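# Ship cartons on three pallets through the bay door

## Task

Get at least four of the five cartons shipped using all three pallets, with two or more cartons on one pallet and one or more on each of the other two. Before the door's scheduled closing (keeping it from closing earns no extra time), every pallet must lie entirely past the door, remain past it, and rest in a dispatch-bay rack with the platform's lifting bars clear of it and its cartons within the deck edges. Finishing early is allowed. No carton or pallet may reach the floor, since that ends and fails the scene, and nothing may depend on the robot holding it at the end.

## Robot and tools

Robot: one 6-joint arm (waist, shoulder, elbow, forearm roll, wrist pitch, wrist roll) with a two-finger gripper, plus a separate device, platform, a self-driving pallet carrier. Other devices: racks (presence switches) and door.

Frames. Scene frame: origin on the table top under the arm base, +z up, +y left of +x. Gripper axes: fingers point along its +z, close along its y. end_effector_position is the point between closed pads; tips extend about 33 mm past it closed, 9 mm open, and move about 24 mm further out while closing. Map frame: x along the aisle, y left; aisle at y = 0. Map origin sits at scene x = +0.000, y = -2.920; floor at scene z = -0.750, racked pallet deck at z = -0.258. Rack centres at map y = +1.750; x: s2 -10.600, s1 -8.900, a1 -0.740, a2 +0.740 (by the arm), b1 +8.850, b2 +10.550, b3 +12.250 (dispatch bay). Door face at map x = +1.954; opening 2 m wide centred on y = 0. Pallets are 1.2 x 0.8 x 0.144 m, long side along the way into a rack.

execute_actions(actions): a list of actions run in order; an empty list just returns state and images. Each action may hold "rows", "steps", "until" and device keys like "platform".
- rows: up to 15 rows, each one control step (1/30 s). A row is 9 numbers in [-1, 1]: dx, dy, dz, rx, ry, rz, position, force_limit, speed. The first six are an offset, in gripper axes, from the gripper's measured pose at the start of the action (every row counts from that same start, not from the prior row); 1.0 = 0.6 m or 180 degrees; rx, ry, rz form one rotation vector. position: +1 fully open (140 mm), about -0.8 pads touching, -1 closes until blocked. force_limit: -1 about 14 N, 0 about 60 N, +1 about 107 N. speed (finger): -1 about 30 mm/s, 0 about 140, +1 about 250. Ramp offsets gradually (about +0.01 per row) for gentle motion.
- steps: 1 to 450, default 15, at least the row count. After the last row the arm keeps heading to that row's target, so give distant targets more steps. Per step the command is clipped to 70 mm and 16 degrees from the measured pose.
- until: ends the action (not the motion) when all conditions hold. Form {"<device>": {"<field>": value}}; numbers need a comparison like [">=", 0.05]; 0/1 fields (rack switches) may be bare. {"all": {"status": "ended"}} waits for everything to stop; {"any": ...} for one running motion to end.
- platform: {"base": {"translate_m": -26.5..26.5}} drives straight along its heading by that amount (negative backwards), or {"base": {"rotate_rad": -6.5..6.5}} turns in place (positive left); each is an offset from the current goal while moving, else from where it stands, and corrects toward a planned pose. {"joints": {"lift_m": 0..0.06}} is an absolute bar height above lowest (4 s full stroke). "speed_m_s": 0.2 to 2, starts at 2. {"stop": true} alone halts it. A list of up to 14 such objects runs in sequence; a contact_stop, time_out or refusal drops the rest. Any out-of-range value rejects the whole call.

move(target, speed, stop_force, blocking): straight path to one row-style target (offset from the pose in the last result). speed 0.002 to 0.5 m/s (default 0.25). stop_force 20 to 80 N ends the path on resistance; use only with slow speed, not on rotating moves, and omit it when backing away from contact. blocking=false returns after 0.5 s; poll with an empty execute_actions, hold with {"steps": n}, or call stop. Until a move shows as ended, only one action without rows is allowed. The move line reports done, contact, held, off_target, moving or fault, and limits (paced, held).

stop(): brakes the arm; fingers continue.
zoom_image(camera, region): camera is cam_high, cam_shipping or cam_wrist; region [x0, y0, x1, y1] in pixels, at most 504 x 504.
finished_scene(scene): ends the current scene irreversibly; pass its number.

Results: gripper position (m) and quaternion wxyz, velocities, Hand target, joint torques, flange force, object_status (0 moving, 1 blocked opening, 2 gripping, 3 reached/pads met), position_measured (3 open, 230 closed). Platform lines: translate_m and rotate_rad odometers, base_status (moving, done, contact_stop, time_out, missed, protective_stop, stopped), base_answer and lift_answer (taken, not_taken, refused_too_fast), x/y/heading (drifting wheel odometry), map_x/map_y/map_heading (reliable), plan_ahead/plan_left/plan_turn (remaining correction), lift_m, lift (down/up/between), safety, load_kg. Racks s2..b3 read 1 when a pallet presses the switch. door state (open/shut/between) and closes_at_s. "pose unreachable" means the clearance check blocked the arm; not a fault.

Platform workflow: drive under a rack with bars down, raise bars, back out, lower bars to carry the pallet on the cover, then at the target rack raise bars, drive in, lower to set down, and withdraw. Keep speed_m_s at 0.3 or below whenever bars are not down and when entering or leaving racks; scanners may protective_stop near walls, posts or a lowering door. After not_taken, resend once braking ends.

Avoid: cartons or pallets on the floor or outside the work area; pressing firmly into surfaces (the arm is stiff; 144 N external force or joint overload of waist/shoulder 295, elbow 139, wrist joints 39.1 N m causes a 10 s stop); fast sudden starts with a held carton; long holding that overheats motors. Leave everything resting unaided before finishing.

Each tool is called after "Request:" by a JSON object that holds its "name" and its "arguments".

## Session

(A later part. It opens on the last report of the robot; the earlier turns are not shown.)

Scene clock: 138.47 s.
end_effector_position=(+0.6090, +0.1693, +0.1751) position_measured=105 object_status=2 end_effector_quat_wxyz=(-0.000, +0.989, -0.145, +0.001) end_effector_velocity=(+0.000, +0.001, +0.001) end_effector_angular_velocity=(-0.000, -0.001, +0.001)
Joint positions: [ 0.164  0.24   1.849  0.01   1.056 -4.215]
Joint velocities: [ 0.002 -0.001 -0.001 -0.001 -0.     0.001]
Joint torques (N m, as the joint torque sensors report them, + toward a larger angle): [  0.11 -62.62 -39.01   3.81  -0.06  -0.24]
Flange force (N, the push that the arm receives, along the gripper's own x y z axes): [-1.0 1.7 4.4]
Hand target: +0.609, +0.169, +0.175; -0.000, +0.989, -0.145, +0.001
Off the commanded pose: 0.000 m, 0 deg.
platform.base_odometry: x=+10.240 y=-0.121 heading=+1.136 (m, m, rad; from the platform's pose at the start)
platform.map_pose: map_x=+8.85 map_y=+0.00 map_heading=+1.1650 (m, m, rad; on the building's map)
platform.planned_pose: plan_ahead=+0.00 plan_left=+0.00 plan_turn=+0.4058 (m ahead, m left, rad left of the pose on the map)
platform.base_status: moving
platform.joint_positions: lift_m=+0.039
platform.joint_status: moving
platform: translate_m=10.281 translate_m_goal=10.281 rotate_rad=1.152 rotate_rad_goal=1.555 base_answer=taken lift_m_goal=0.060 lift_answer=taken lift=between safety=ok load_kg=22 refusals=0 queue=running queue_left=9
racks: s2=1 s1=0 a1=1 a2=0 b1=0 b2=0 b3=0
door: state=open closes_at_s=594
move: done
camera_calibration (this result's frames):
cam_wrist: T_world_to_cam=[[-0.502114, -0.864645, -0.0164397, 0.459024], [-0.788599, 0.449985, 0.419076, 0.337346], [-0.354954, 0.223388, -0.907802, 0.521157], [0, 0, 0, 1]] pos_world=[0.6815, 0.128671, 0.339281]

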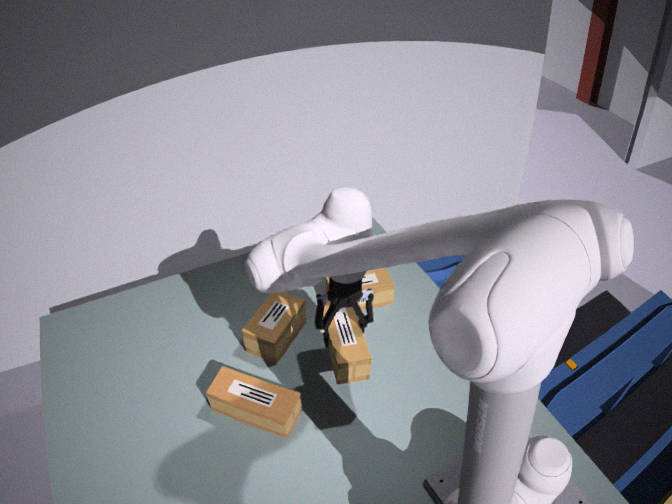

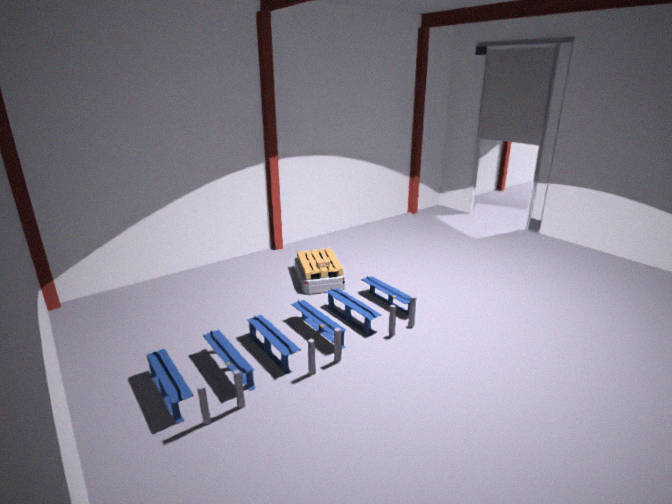

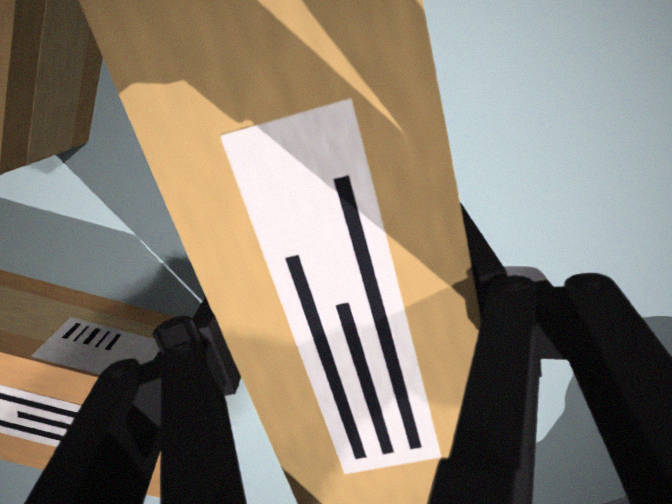

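Request:
{"name": "move", "arguments": {"target": [0.018,0.985,0,0,0,0.296,-1,0.3,0], "speed": 0.45}}

Request:
{"name": "move", "arguments": {"target": [0.031,0.987,0,0,0,0.306,-1,0.3,0], "speed": 0.45}}

Request:
{"name": "move", "arguments": {"target": [0.908,0.483,0.09,0,0,0.306,-1,0.3,0], "speed": 0.45}}

Scene clock: 151.80 s.
end_effector_position=(+0.4492, -0.3990, +0.1750) position_measured=105 object_status=2 end_effector_quat_wxyz=(-0.000, +0.819, -0.574, +0.001) end_effector_velocity=(-0.001, -0.001, +0.001) end_effector_angular_velocity=(-0.001, -0.002, -0.002)
Joint positions: [-0.831  0.201  1.906  0.001  1.043 -4.276]
Joint velocities: [-0.002 -0.001 -0.     0.001 -0.    -0.001]
Joint torques (N m, as the joint torque sensors report them, + toward a larger angle): [  0.06 -57.56 -38.12   3.74  -0.04  -0.33]
Flange force (N, the push that the arm receives, along the gripper's own x y z axes): [-0.9 1.2 3.3]
Hand target: +0.449, -0.399, +0.175; -0.000, +0.819, -0.574, +0.001
Off the commanded pose: 0.001 m, 0 deg.
platform.base_odometry: x=+10.263 y=+1.425 heading=+1.559 (m, m, rad; from the platform's pose at the start)
platform.map_pose: map_x=+8.85 map_y=+1.53 map_heading=+1.5752 (m, m, rad; on the building's map)
platform.planned_pose: plan_ahead=-1.53 plan_left=+0.01 plan_turn=-0.0044 (m ahead, m left, rad left of the pose on the map)
platform.base_status: moving
platform.joint_positions: lift_m=+0.000
platform.joint_status: done
platform: translate_m=11.817 translate_m_goal=10.280 rotate_rad=1.559 rotate_rad_goal=1.559 base_answer=taken lift_m_goal=0.000 lift_answer=taken lift=down safety=ok load_kg=-48 refusals=0 queue=running queue_left=6
racks: s2=1 s1=0 a1=1 a2=0 b1=1 b2=0 b3=0
door: state=open closes_at_s=594
move: done; limits=paced
camera_calibration (this result's frames):
cam_wrist: T_world_to_cam=[[-0.993269, -0.114514, -0.0174125, 0.407538], [-0.111205, 0.90071, 0.419946, 0.342496], [-0.0324061, 0.419056, -0.907382, 0.524404], [0, 0, 0, 1]] pos_world=[0.459876, -0.481576, 0.339101]

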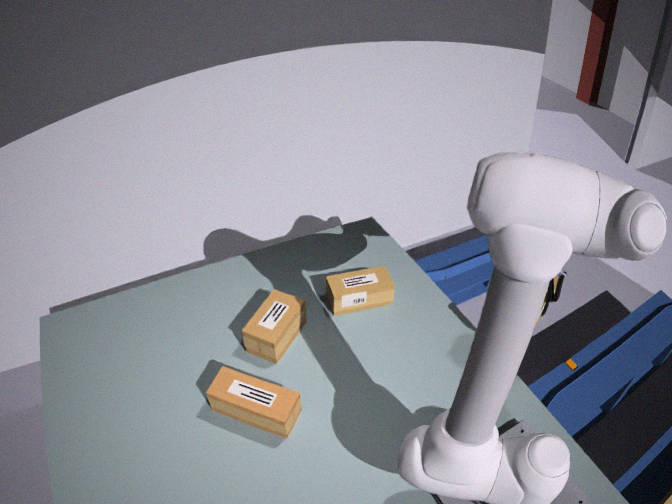

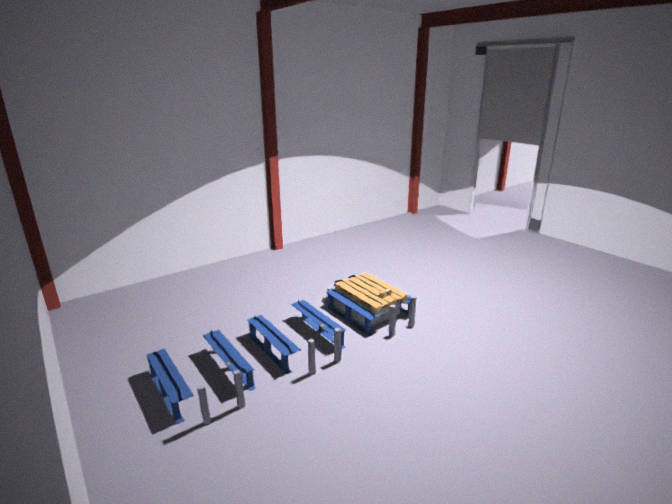

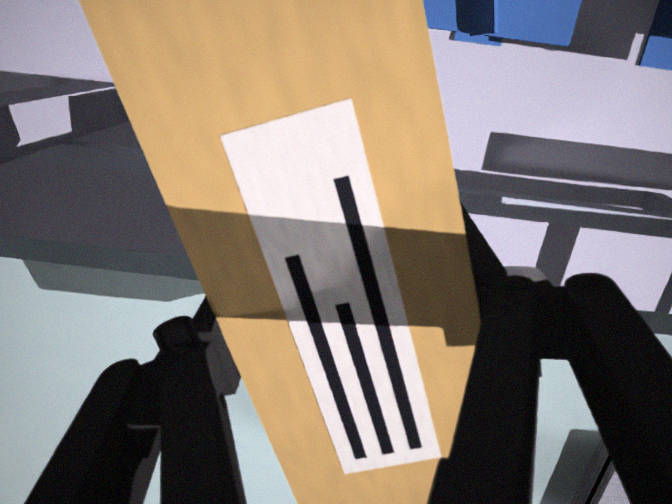

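Scene clock: 153.60 s.
end_effector_position=(-0.1003, -0.6186, +0.1743) position_measured=105 object_status=2 end_effector_quat_wxyz=(+0.001, -0.461, +0.887, -0.001) end_effector_velocity=(+0.000, -0.000, -0.000) end_effector_angular_velocity=(+0.000, -0.001, -0.000)
Joint positions: [-1.827  0.235  1.859 -0.008  1.053 -4.306]
Joint velocities: [-0.     0.    -0.     0.001  0.    -0.   ]
Joint torques (N m, as the joint torque sensors report them, + toward a larger angle): [  1.49 -62.18 -38.2    3.79   0.13  -0.11]
Flange force (N, the push that the arm receives, along the gripper's own x y z axes): [0.3 1.5 4.3]
Hand target: -0.100, -0.619, +0.174; +0.001, -0.461, +0.887, -0.001
Off the commanded pose: 0.001 m, 0 deg.
platform.base_odometry: x=+10.257 y=+0.885 heading=+1.557 (m, m, rad; from the platform's pose at the start)
platform.map_pose: map_x=+8.85 map_y=+0.99 map_heading=+1.5708 (m, m, rad; on the building's map)
platform.planned_pose: plan_ahead=-0.99 plan_left=+0.00 plan_turn=+0.0000 (m ahead, m left, rad left of the pose on the map)
platform.base_status: moving
platform.joint_positions: lift_m=+0.000
platform.joint_status: done
platform: translate_m=11.277 translate_m_goal=10.280 rotate_rad=1.557 rotate_rad_goal=1.556 base_answer=taken lift_m_goal=0.000 lift_answer=taken lift=down safety=ok load_kg=-48 refusals=0 queue=running queue_left=6
racks: s2=1 s1=0 a1=1 a2=0 b1=1 b2=0 b3=0
door: state=open closes_at_s=594
move: done; limits=paced
camera_calibration (this result's frames):
cam_wrist: T_world_to_cam=[[-0.662472, 0.74889, -0.017176, 0.403756], [0.674491, 0.606319, 0.421235, 0.375906], [0.325872, 0.267471, -0.906789, 0.539993], [0, 0, 0, 1]] pos_world=[-0.162037, -0.674721, 0.33825]

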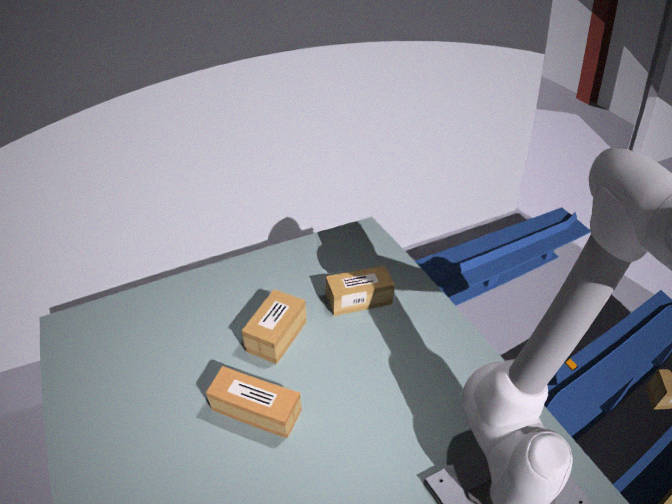

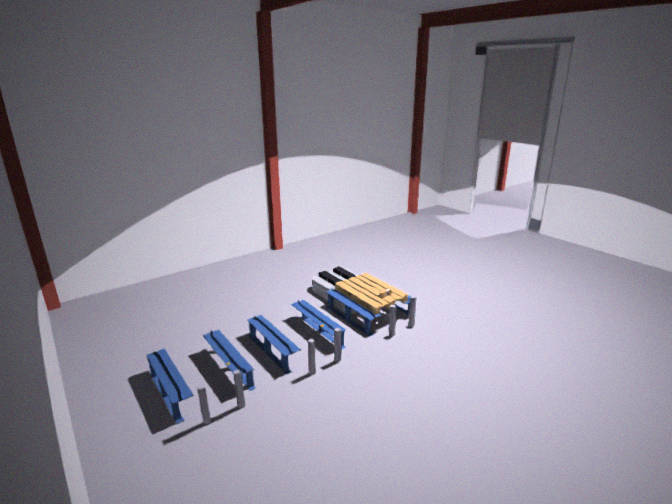

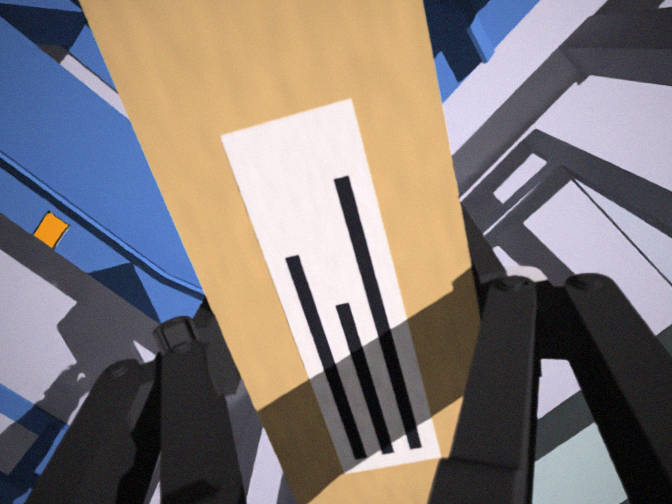

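Scene clock: 155.60 s.
end_effector_position=(-0.6507, -0.8981, +0.1202) position_measured=105 object_status=2 end_effector_quat_wxyz=(+0.001, +0.001, +1.000, -0.000) end_effector_velocity=(-0.001, -0.000, -0.001) end_effector_angular_velocity=(+0.001, -0.000, -0.001)
Joint positions: [-2.272  1.092  0.503 -0.009  1.547 -3.793]
Joint velocities: [-0.     0.002 -0.003 -0.001  0.002  0.001]
Joint torques (N m, as the joint torque sensors report them, + toward a larger angle): [   3.39 -136.42  -43.99    4.44    0.14   -0.27]
Flange force (N, the push that the arm receives, along the gripper's own x y z axes): no reading
Hand target: -0.651, -0.898, +0.120; +0.001, +0.001, +1.000, -0.000
Off the commanded pose: 0.001 m, 0 deg.
platform.base_odometry: x=+10.248 y=+0.285 heading=+1.557 (m, m, rad; from the platform's pose at the start)
platform.map_pose: map_x=+8.85 map_y=+0.39 map_heading=+1.5708 (m, m, rad; on the building's map)
platform.planned_pose: plan_ahead=-0.39 plan_left=+0.00 plan_turn=+0.0000 (m ahead, m left, rad left of the pose on the map)
platform.base_status: moving
platform.joint_positions: lift_m=+0.000
platform.joint_status: done
platform: translate_m=10.677 translate_m_goal=10.280 rotate_rad=1.557 rotate_rad_goal=1.556 base_answer=taken lift_m_goal=0.000 lift_answer=taken lift=down safety=ok load_kg=-48 refusals=0 queue=running queue_left=6
racks: s2=1 s1=0 a1=1 a2=0 b1=1 b2=0 b3=0
door: state=open closes_at_s=594
move: done; limits=paced
camera_calibration (this result's frames):
cam_wrist: T_world_to_cam=[[0.234741, 0.971926, -0.0160033, 1.03152], [0.88277, -0.206257, 0.422108, 0.345052], [0.406957, -0.113213, -0.906404, 0.455859], [0, 0, 0, 1]] pos_world=[-0.732257, -0.879788, 0.284051]

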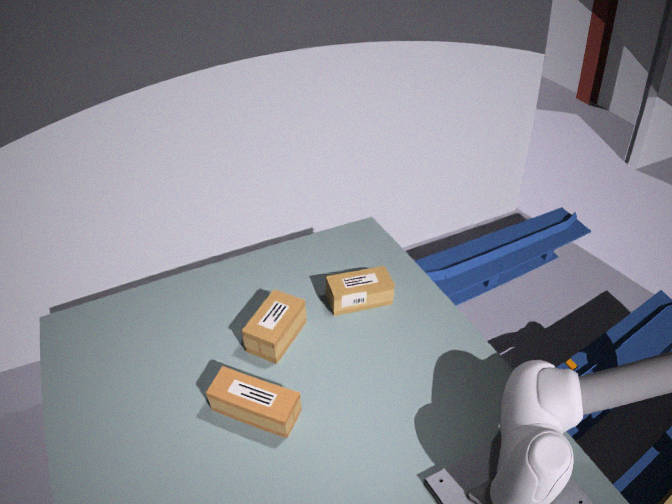

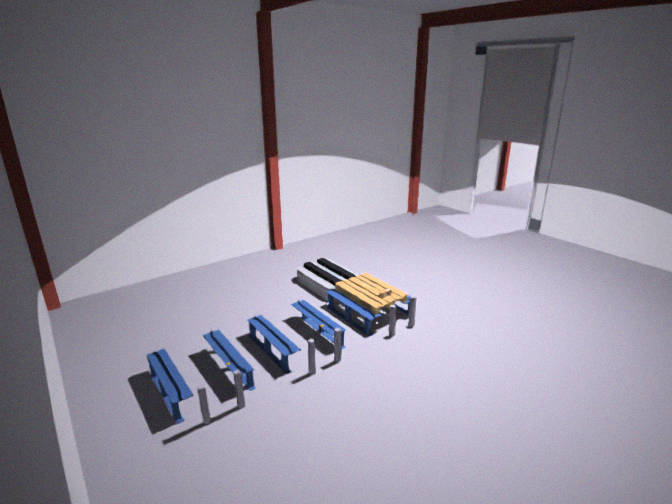

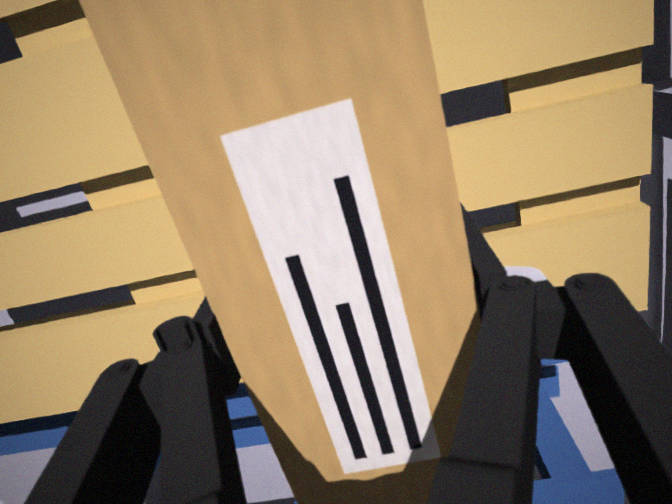

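Request:
{"name": "move", "arguments": {"target": [0,0,0.5,0,0,0,-1,0.3,0], "speed": 0.25}}

Request:
{"name": "move", "arguments": {"target": [0,0,0.075,0,0,0,-1,0.3,0], "speed": 0.012, "stop_force": 20}}

Scene clock: 159.13 s.
end_effector_position=(-0.6504, -0.8984, -0.1796) position_measured=105 object_status=2 end_effector_quat_wxyz=(+0.001, +0.001, +1.000, -0.001) end_effector_velocity=(+0.001, -0.000, -0.000) end_effector_angular_velocity=(+0.001, -0.000, +0.002)
Joint positions: [-2.274  1.268  0.693 -0.01   1.181 -3.792]
Joint velocities: [ 0.001  0.     0.    -0.     0.    -0.   ]
Joint torques (N m, as the joint torque sensors report them, + toward a larger angle): [   3.41 -141.29  -41.73    4.1    -0.02   -0.23]
Flange force (N, the push that the arm receives, along the gripper's own x y z axes): [-2.9 7.1 1.7]
Hand target: -0.650, -0.898, -0.180; +0.001, +0.001, +1.000, -0.000
Off the commanded pose: 0.000 m, 0 deg.
platform.base_odometry: x=+10.242 y=-0.122 heading=+0.839 (m, m, rad; from the platform's pose at the start)
platform.map_pose: map_x=+8.85 map_y=+0.00 map_heading=+0.8378 (m, m, rad; on the building's map)
platform.planned_pose: plan_ahead=+0.00 plan_left=+0.00 plan_turn=-0.8378 (m ahead, m left, rad left of the pose on the map)
platform.base_status: moving
platform.joint_positions: lift_m=+0.000
platform.joint_status: done
platform: translate_m=10.280 translate_m_goal=10.280 rotate_rad=0.822 rotate_rad_goal=-0.014 base_answer=taken lift_m_goal=0.000 lift_answer=taken lift=down safety=ok load_kg=-48 refusals=0 queue=running queue_left=5
racks: s2=1 s1=0 a1=1 a2=0 b1=1 b2=0 b3=0
door: state=open closes_at_s=594
move: done
camera_calibration (this result's frames):
cam_wrist: T_world_to_cam=[[0.234802, 0.971908, -0.0161821, 1.02691], [0.882852, -0.206262, 0.421934, 0.4713], [0.406743, -0.113357, -0.906482, 0.183696], [0, 0, 0, 1]] pos_world=[-0.731926, -0.880027, -0.0157226]

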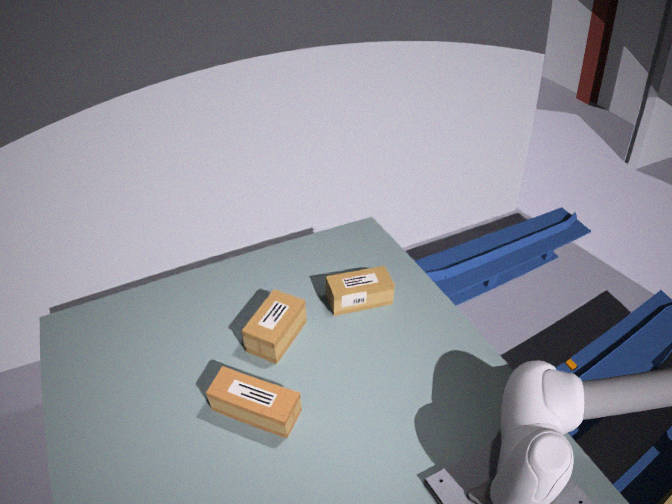

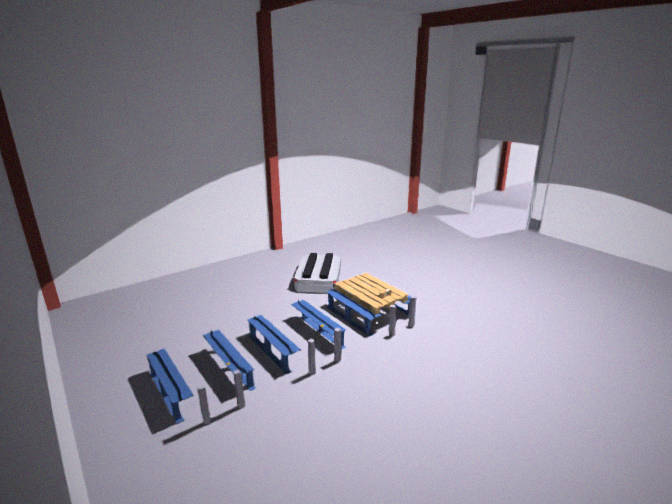

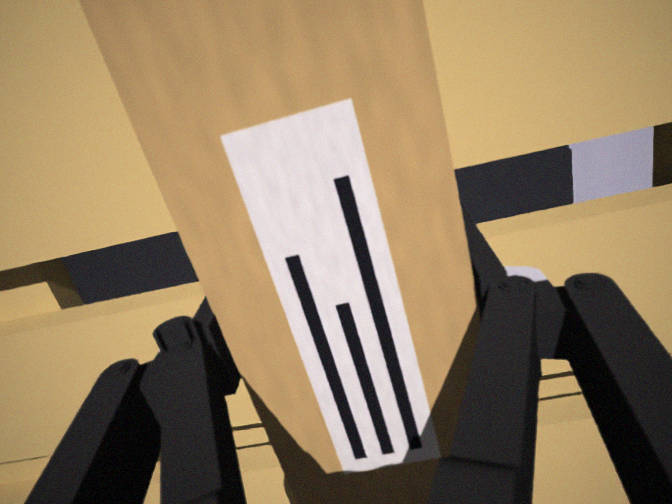

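Scene clock: 161.27 s.
end_effector_position=(-0.6505, -0.8985, -0.2011) position_measured=105 object_status=2 end_effector_quat_wxyz=(+0.000, +0.001, +1.000, -0.001) end_effector_velocity=(+0.002, -0.001, +0.001) end_effector_angular_velocity=(+0.002, -0.001, +0.002)
Joint positions: [-2.274  1.29   0.689 -0.01   1.163 -3.792]
Joint velocities: [ 0.002 -0.001  0.001 -0.     0.003  0.   ]
Joint torques (N m, as the joint torque sensors report them, + toward a larger angle): [   2.26 -107.79  -27.14    4.15   -0.47   -0.21]
Flange force (N, the push that the arm receives, along the gripper's own x y z axes): [-8.0 9.8 -28.1]
Hand target: -0.650, -0.898, -0.201; +0.001, +0.001, +1.000, -0.001
Off the commanded pose: 0.023 m, 0 deg.
platform.base_odometry: x=+10.241 y=-0.122 heading=-0.014 (m, m, rad; from the platform's pose at the start)
platform.map_pose: map_x=+8.85 map_y=+0.00 map_heading=+0.0000 (m, m, rad; on the building's map)
platform.planned_pose: plan_ahead=-19.45 plan_left=+0.00 plan_turn=+0.0000 (m ahead, m left, rad left of the pose on the map)
platform.base_status: moving
platform.joint_positions: lift_m=+0.000
platform.joint_status: done
platform: translate_m=10.278 translate_m_goal=-9.170 rotate_rad=-0.016 rotate_rad_goal=-0.018 base_answer=taken lift_m_goal=0.000 lift_answer=taken lift=down safety=ok load_kg=-48 refusals=0 queue=running queue_left=4
racks: s2=1 s1=0 a1=1 a2=0 b1=1 b2=0 b3=0
door: state=open closes_at_s=594
move: contact
camera_calibration (this result's frames):
cam_wrist: T_world_to_cam=[[0.234795, 0.971902, -0.016647, 1.02667], [0.882995, -0.206093, 0.421718, 0.480655], [0.406438, -0.113717, -0.906574, 0.163653], [0, 0, 0, 1]] pos_world=[-0.731989, -0.880157, -0.0372466]

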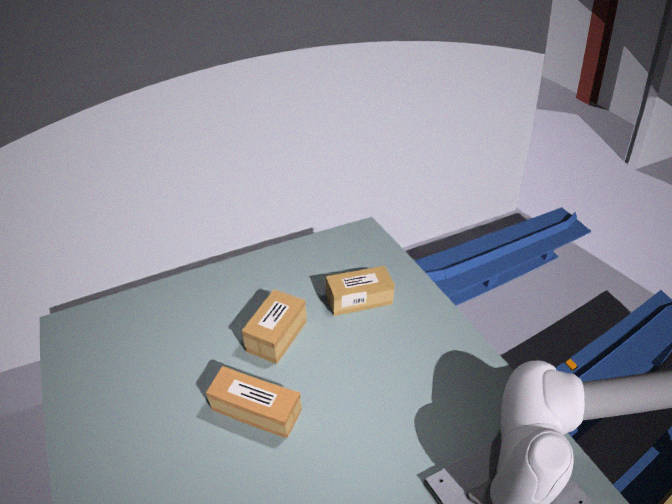

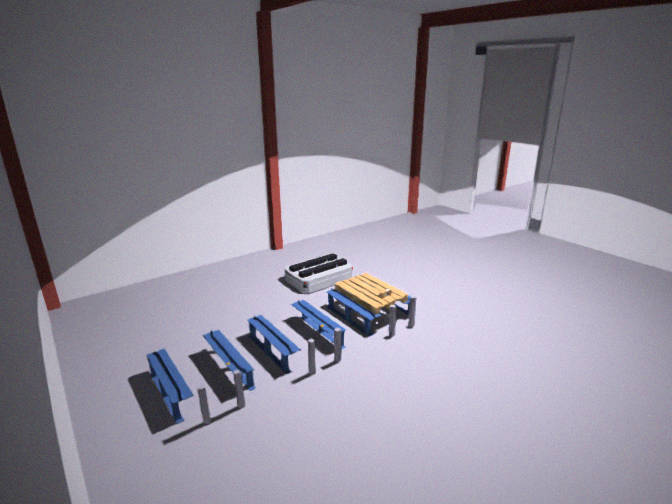

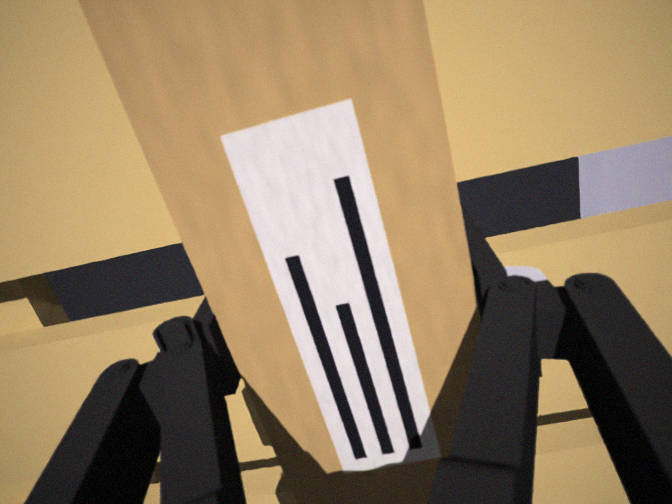

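Request:
{"name": "execute_actions", "arguments": {"actions": [{"rows":[[0,0,-0.002,0,0,0,1,0,0]],"steps":15}]}}

Request:
{"name": "move", "arguments": {"target": [0,0,-0.25,0,0,0,1,0,0], "speed": 0.3}}

Request:
{"name": "move", "arguments": {"target": [-0.917,0.467,-0.417,0,0,0,1,0,0], "speed": 0.5}}

Request:
{"name": "move", "arguments": {"target": [-0.967,0.833,-0.083,0,0,0,1,0,0], "speed": 0.5}}

Request:
{"name": "move", "arguments": {"target": [-0.18,0.953,0,0,0,-0.244,1,0,0], "speed": 0.5}}

Scene clock: 175.87 s.
end_effector_position=(-0.6505, -0.8985, -0.2000) position_measured=6 object_status=0 end_effector_quat_wxyz=(+0.000, +0.001, +1.000, -0.001) end_effector_velocity=(+0.001, -0.002, +0.001) end_effector_angular_velocity=(-0.001, +0.000, +0.001)
Joint positions: [-2.274  1.288  0.69  -0.01   1.164 -3.792]
Joint velocities: [ 0.002 -0.001  0.     0.001 -0.001  0.   ]
Joint torques (N m, as the joint torque sensors report them, + toward a larger angle): [   3.1  -136.38  -39.2     4.07    0.19   -0.45]
Flange force (N, the push that the arm receives, along the gripper's own x y z axes): [-4.3 6.9 -1.0]
Hand target: -0.651, -0.899, -0.200; +0.000, +0.001, +1.000, -0.001
Off the commanded pose: 0.000 m, 0 deg.
platform.base_odometry: x=-9.168 y=+0.157 heading=-0.013 (m, m, rad; from the platform's pose at the start)
platform.map_pose: map_x=-10.58 map_y=+0.00 map_heading=+0.0000 (m, m, rad; on the building's map)
platform.planned_pose: plan_ahead=-0.02 plan_left=+0.00 plan_turn=+0.0000 (m ahead, m left, rad left of the pose on the map)
platform.base_status: moving
platform.joint_positions: lift_m=+0.000
platform.joint_status: done
platform: translate_m=-9.138 translate_m_goal=-9.170 rotate_rad=-0.013 rotate_rad_goal=-0.013 base_answer=taken lift_m_goal=0.000 lift_answer=taken lift=down safety=ok load_kg=-48 refusals=0 queue=running queue_left=4
racks: s2=1 s1=0 a1=1 a2=0 b1=1 b2=0 b3=0
door: state=open closes_at_s=594
camera_calibration (this result's frames):
cam_wrist: T_world_to_cam=[[0.234804, 0.971901, -0.0166062, 1.02668], [0.882975, -0.206114, 0.421748, 0.480127], [0.406475, -0.113691, -0.906561, 0.16475], [0, 0, 0, 1]] pos_world=[-0.731977, -0.880145, -0.0360877]

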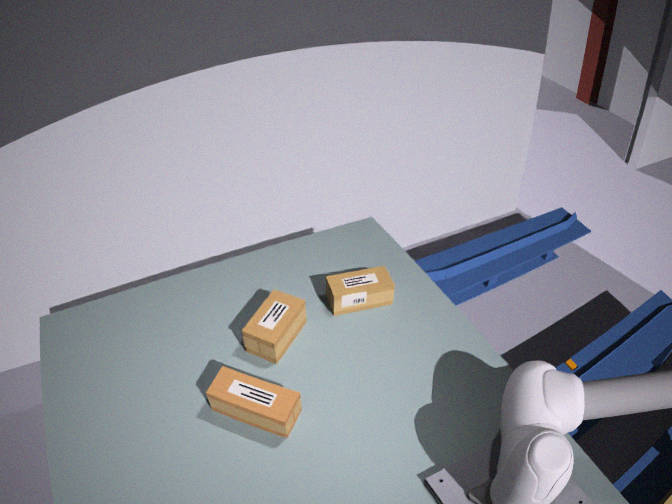

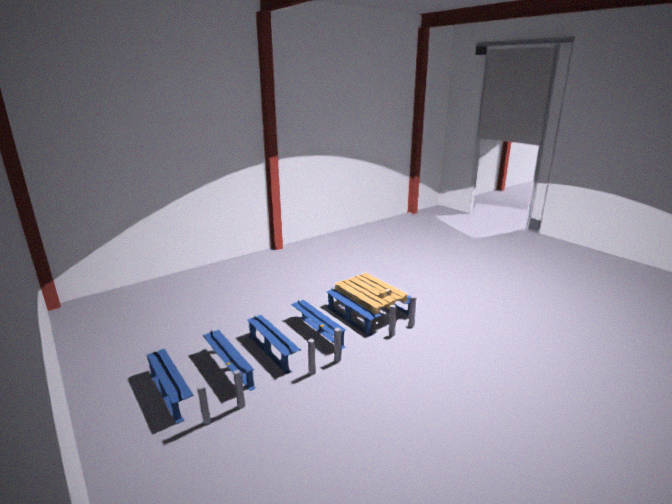

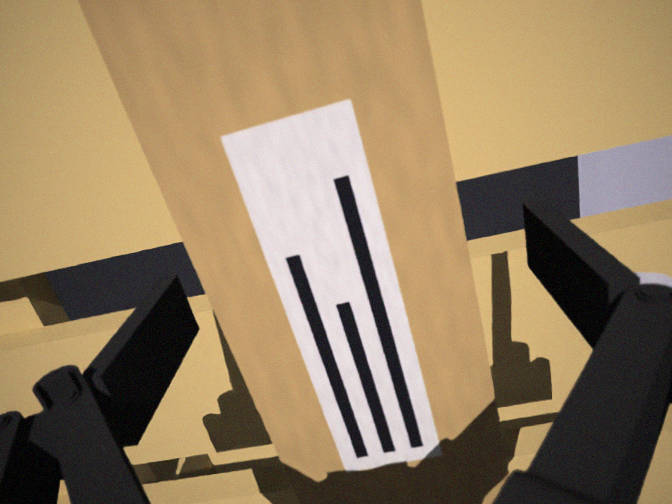

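Scene clock: 176.77 s.
end_effector_position=(-0.6506, -0.8984, -0.0498) position_measured=3 object_status=3 end_effector_quat_wxyz=(+0.000, +0.001, +1.000, -0.001) end_effector_velocity=(+0.001, -0.001, -0.001) end_effector_angular_velocity=(+0.001, +0.000, +0.002)
Joint positions: [-2.273  1.162  0.671 -0.009  1.309 -3.792]
Joint velocities: [ 0.001  0.001 -0.    -0.001 -0.    -0.001]
Joint torques (N m, as the joint torque sensors report them, + toward a larger angle): [   2.21 -133.15  -40.75    4.04    0.05   -0.19]
Flange force (N, the push that the arm receives, along the gripper's own x y z axes): [-3.7 6.4 0.0]
Hand target: -0.651, -0.898, -0.050; +0.000, +0.001, +1.000, -0.001
Off the commanded pose: 0.000 m, 0 deg.
platform.base_odometry: x=-9.194 y=+0.157 heading=-0.013 (m, m, rad; from the platform's pose at the start)
platform.map_pose: map_x=-10.60 map_y=+0.00 map_heading=+0.0000 (m, m, rad; on the building's map)
platform.planned_pose: plan_ahead=+0.00 plan_left=+0.00 plan_turn=+1.5708 (m ahead, m left, rad left of the pose on the map)
platform.base_status: moving
platform.joint_positions: lift_m=+0.000
platform.joint_status: done
platform: translate_m=-9.160 translate_m_goal=-9.160 rotate_rad=-0.013 rotate_rad_goal=1.557 base_answer=taken lift_m_goal=0.000 lift_answer=taken lift=down safety=ok load_kg=-48 refusals=0 queue=running queue_left=3
racks: s2=1 s1=0 a1=1 a2=0 b1=1 b2=0 b3=0
door: state=open closes_at_s=594
move: done
camera_calibration (this result's frames):
cam_wrist: T_world_to_cam=[[0.23485, 0.971887, -0.0167799, 1.02904], [0.882965, -0.206081, 0.421787, 0.416935], [0.406471, -0.113873, -0.90654, 0.300736], [0, 0, 0, 1]] pos_world=[-0.73205, -0.879943, 0.114038]

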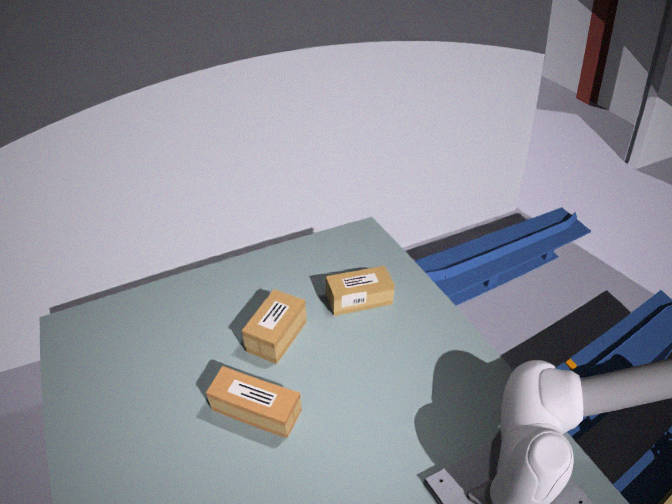

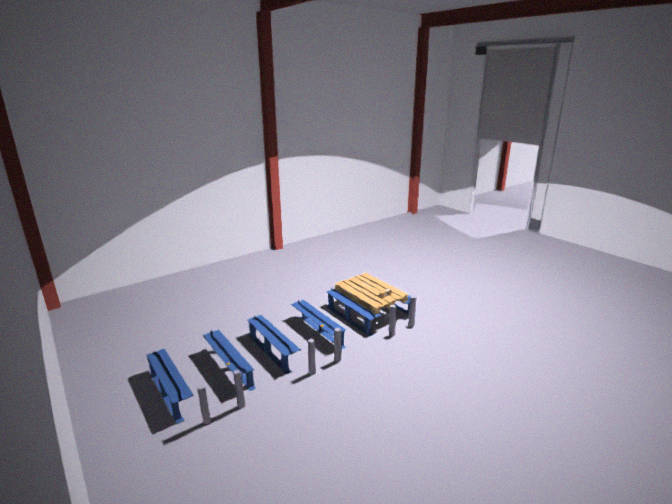

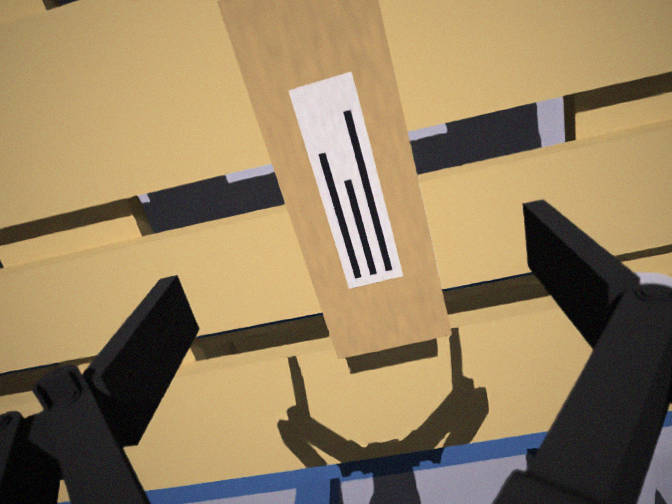

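Scene clock: 178.63 s.
end_effector_position=(-0.0996, -0.6192, +0.2000) position_measured=3 object_status=3 end_effector_quat_wxyz=(+0.001, +0.002, +1.000, -0.001) end_effector_velocity=(+0.000, -0.001, -0.000) end_effector_angular_velocity=(+0.000, -0.001, +0.000)
Joint positions: [-1.826  0.215  1.833 -0.008  1.098 -3.343]
Joint velocities: [ 0.     0.001 -0.001  0.001 -0.    -0.   ]
Joint torques (N m, as the joint torque sensors report them, + toward a larger angle): [  1.64 -57.52 -37.55   4.05   0.01  -0.02]
Flange force (N, the push that the arm receives, along the gripper's own x y z axes): [1.9 2.2 0.3]
Hand target: -0.100, -0.619, +0.200; +0.001, +0.001, +1.000, -0.001
Off the commanded pose: 0.000 m, 0 deg.
platform.base_odometry: x=-9.195 y=+0.157 heading=+0.804 (m, m, rad; from the platform's pose at the start)
platform.map_pose: map_x=-10.60 map_y=+0.00 map_heading=+0.8334 (m, m, rad; on the building's map)
platform.planned_pose: plan_ahead=+0.00 plan_left=+0.00 plan_turn=+0.7374 (m ahead, m left, rad left of the pose on the map)
platform.base_status: moving
platform.joint_positions: lift_m=+0.000
platform.joint_status: done
platform: translate_m=-9.160 translate_m_goal=-9.160 rotate_rad=0.821 rotate_rad_goal=1.557 base_answer=taken lift_m_goal=0.000 lift_answer=taken lift=down safety=ok load_kg=-48 refusals=0 queue=running queue_left=3
racks: s2=1 s1=0 a1=1 a2=0 b1=1 b2=0 b3=0
door: state=open closes_at_s=594
move: done; limits=paced
camera_calibration (this result's frames):
cam_wrist: T_world_to_cam=[[0.23499, 0.971854, -0.0166938, 0.63248], [0.882826, -0.206214, 0.422012, -0.117466], [0.406692, -0.113906, -0.906436, 0.335042], [0, 0, 0, 1]] pos_world=[-0.181183, -0.600738, 0.363825]

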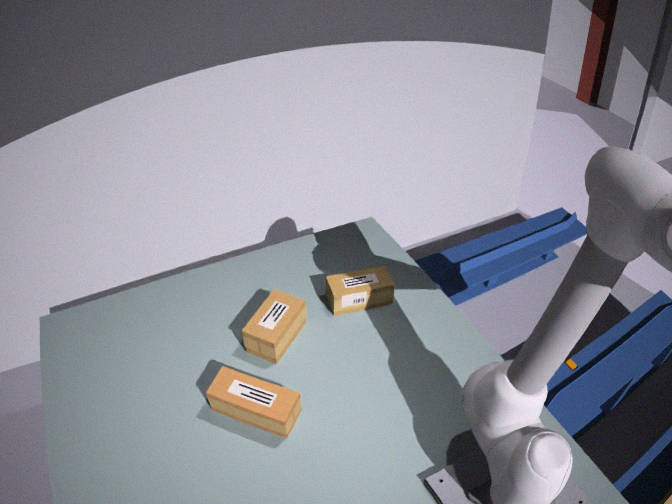

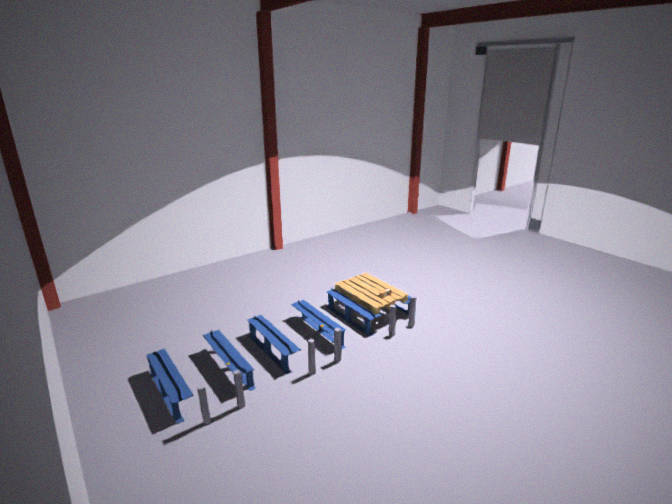

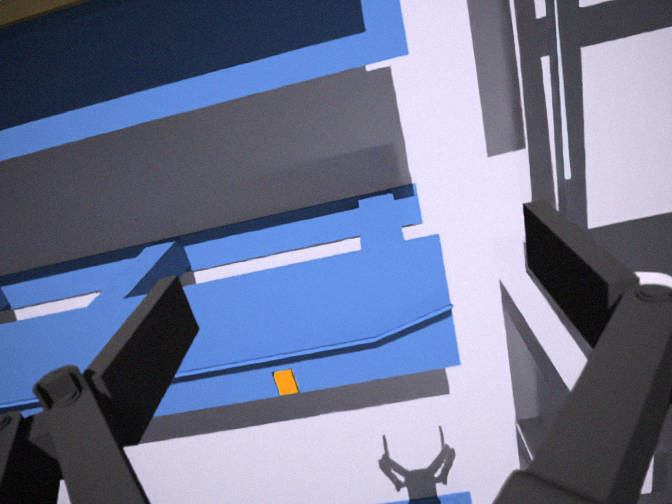

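Scene clock: 180.90 s.
end_effector_position=(+0.4813, -0.1218, +0.2496) position_measured=3 object_status=3 end_effector_quat_wxyz=(+0.001, +0.002, +1.000, -0.001) end_effector_velocity=(+0.001, +0.000, -0.000) end_effector_angular_velocity=(+0.000, -0.000, +0.001)
Joint positions: [-0.369 -0.022  2.     0.005  1.171 -1.892]
Joint velocities: [ 0.001  0.001 -0.     0.    -0.001  0.   ]
Joint torques (N m, as the joint torque sensors report them, + toward a larger angle): [  0.02 -34.54 -39.15   4.17   0.08  -0.36]
Flange force (N, the push that the arm receives, along the gripper's own x y z axes): [2.1 0.3 0.8]
Hand target: +0.481, -0.122, +0.250; +0.001, +0.002, +1.000, -0.001
Off the commanded pose: 0.001 m, 0 deg.
platform.base_odometry: x=-9.194 y=+0.189 heading=+1.558 (m, m, rad; from the platform's pose at the start)
platform.map_pose: map_x=-10.60 map_y=+0.04 map_heading=+1.5708 (m, m, rad; on the building's map)
platform.planned_pose: plan_ahead=+1.71 plan_left=+0.00 plan_turn=+0.0000 (m ahead, m left, rad left of the pose on the map)
platform.base_status: moving
platform.joint_positions: lift_m=+0.000
platform.joint_status: done
platform: translate_m=-9.123 translate_m_goal=-7.410 rotate_rad=1.558 rotate_rad_goal=1.557 base_answer=taken lift_m_goal=0.000 lift_answer=taken lift=down safety=ok load_kg=-48 refusals=0 queue=running queue_left=2
racks: s2=1 s1=0 a1=1 a2=0 b1=1 b2=0 b3=0
door: state=open closes_at_s=594
move: done; limits=paced
camera_calibration (this result's frames):
cam_wrist: T_world_to_cam=[[0.235012, 0.97186, -0.0160321, 0.0132782], [0.882652, -0.206474, 0.422249, -0.548748], [0.407057, -0.113384, -0.906338, 0.200287], [0, 0, 0, 1]] pos_world=[0.399705, -0.103497, 0.413449]

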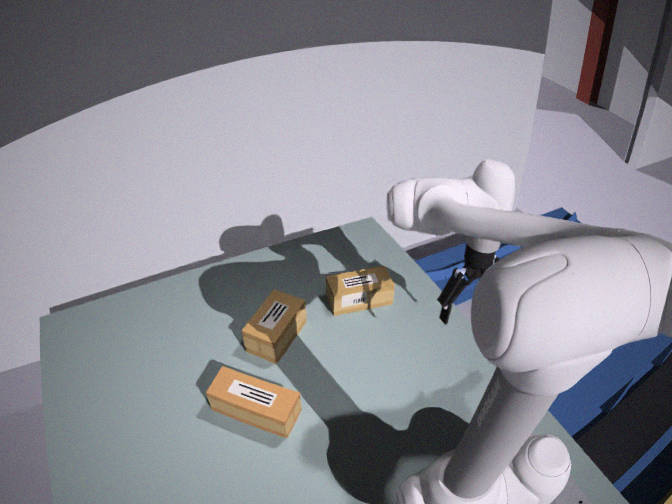

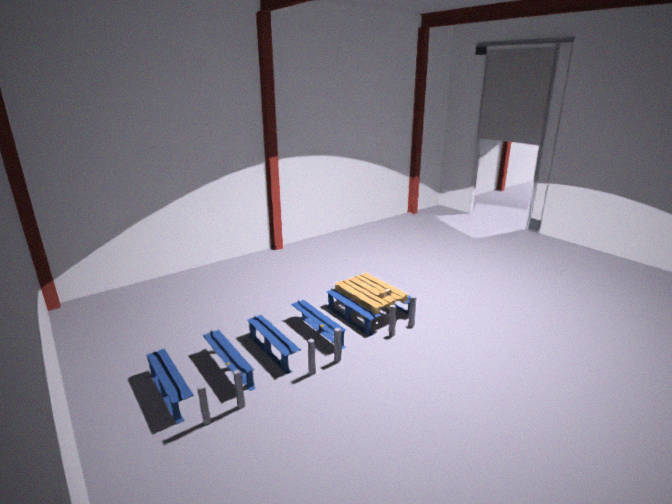

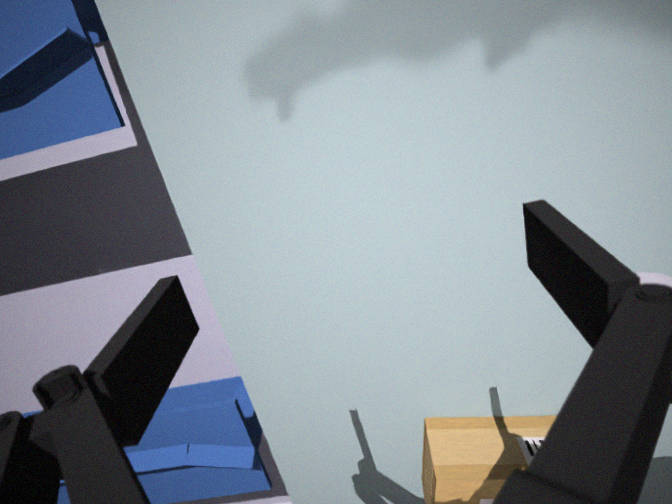

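Scene clock: 182.60 s.
end_effector_position=(+0.5914, +0.4489, +0.2495) position_measured=3 object_status=3 end_effector_quat_wxyz=(+0.001, -0.373, +0.928, -0.001) end_effector_velocity=(+0.001, -0.001, +0.001) end_effector_angular_velocity=(+0.000, -0.001, -0.003)
Joint positions: [ 0.549  0.351  1.549  0.01   1.243 -1.742]
Joint velocities: [-0.002 -0.    -0.001 -0.     0.     0.001]
Joint torques (N m, as the joint torque sensors report them, + toward a larger angle): [  0.14 -73.89 -40.44   4.25   0.11  -0.17]
Flange force (N, the push that the arm receives, along the gripper's own x y z axes): [4.2 -0.9 0.5]
Hand target: +0.591, +0.449, +0.249; +0.000, -0.373, +0.928, -0.001
Off the commanded pose: 0.001 m, 0 deg.
platform.base_odometry: x=-9.188 y=+0.671 heading=+1.558 (m, m, rad; from the platform's pose at the start)
platform.map_pose: map_x=-10.60 map_y=+0.53 map_heading=+1.5708 (m, m, rad; on the building's map)
platform.planned_pose: plan_ahead=+1.22 plan_left=+0.00 plan_turn=+0.0000 (m ahead, m left, rad left of the pose on the map)
platform.base_status: moving
platform.joint_positions: lift_m=+0.000
platform.joint_status: done
platform: translate_m=-8.636 translate_m_goal=-7.410 rotate_rad=1.558 rotate_rad_goal=1.557 base_answer=taken lift_m_goal=0.000 lift_answer=taken lift=down safety=ok load_kg=-48 refusals=0 queue=running queue_left=2
racks: s2=1 s1=0 a1=1 a2=0 b1=1 b2=0 b3=0
door: state=open closes_at_s=594
move: done; limits=paced
camera_calibration (this result's frames):
cam_wrist: T_world_to_cam=[[-0.504918, 0.863007, -0.0166176, -0.0806745], [0.779178, 0.463987, 0.421424, -0.767604], [0.371403, 0.199837, -0.906711, 0.100636], [0, 0, 0, 1]] pos_world=[0.51999, 0.40567, 0.413395]

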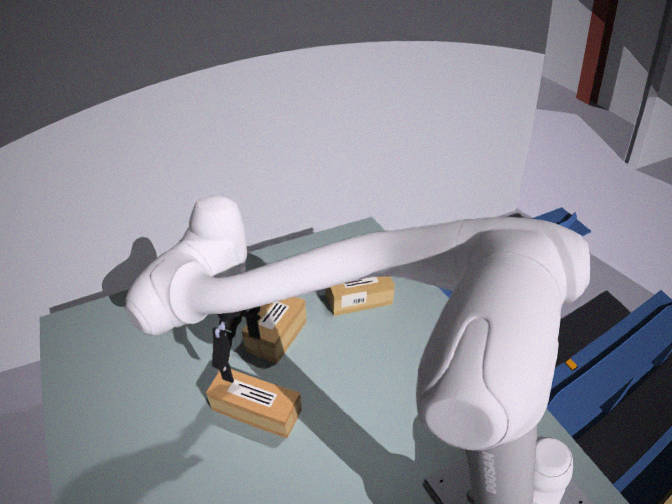

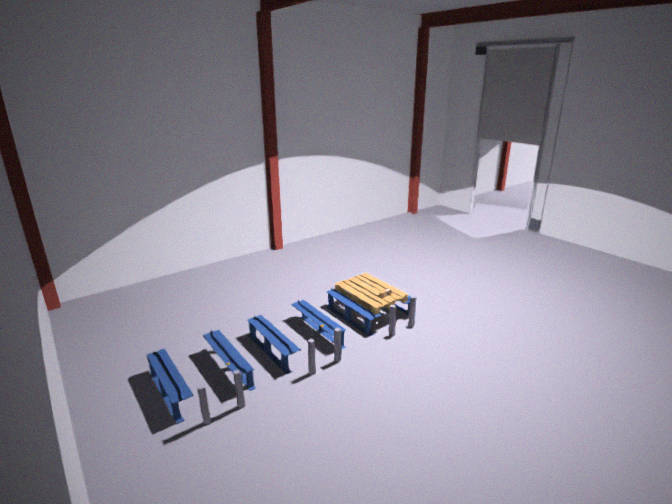

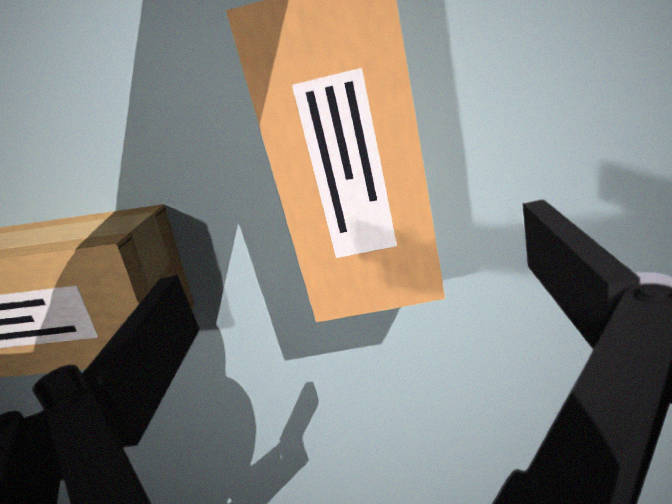

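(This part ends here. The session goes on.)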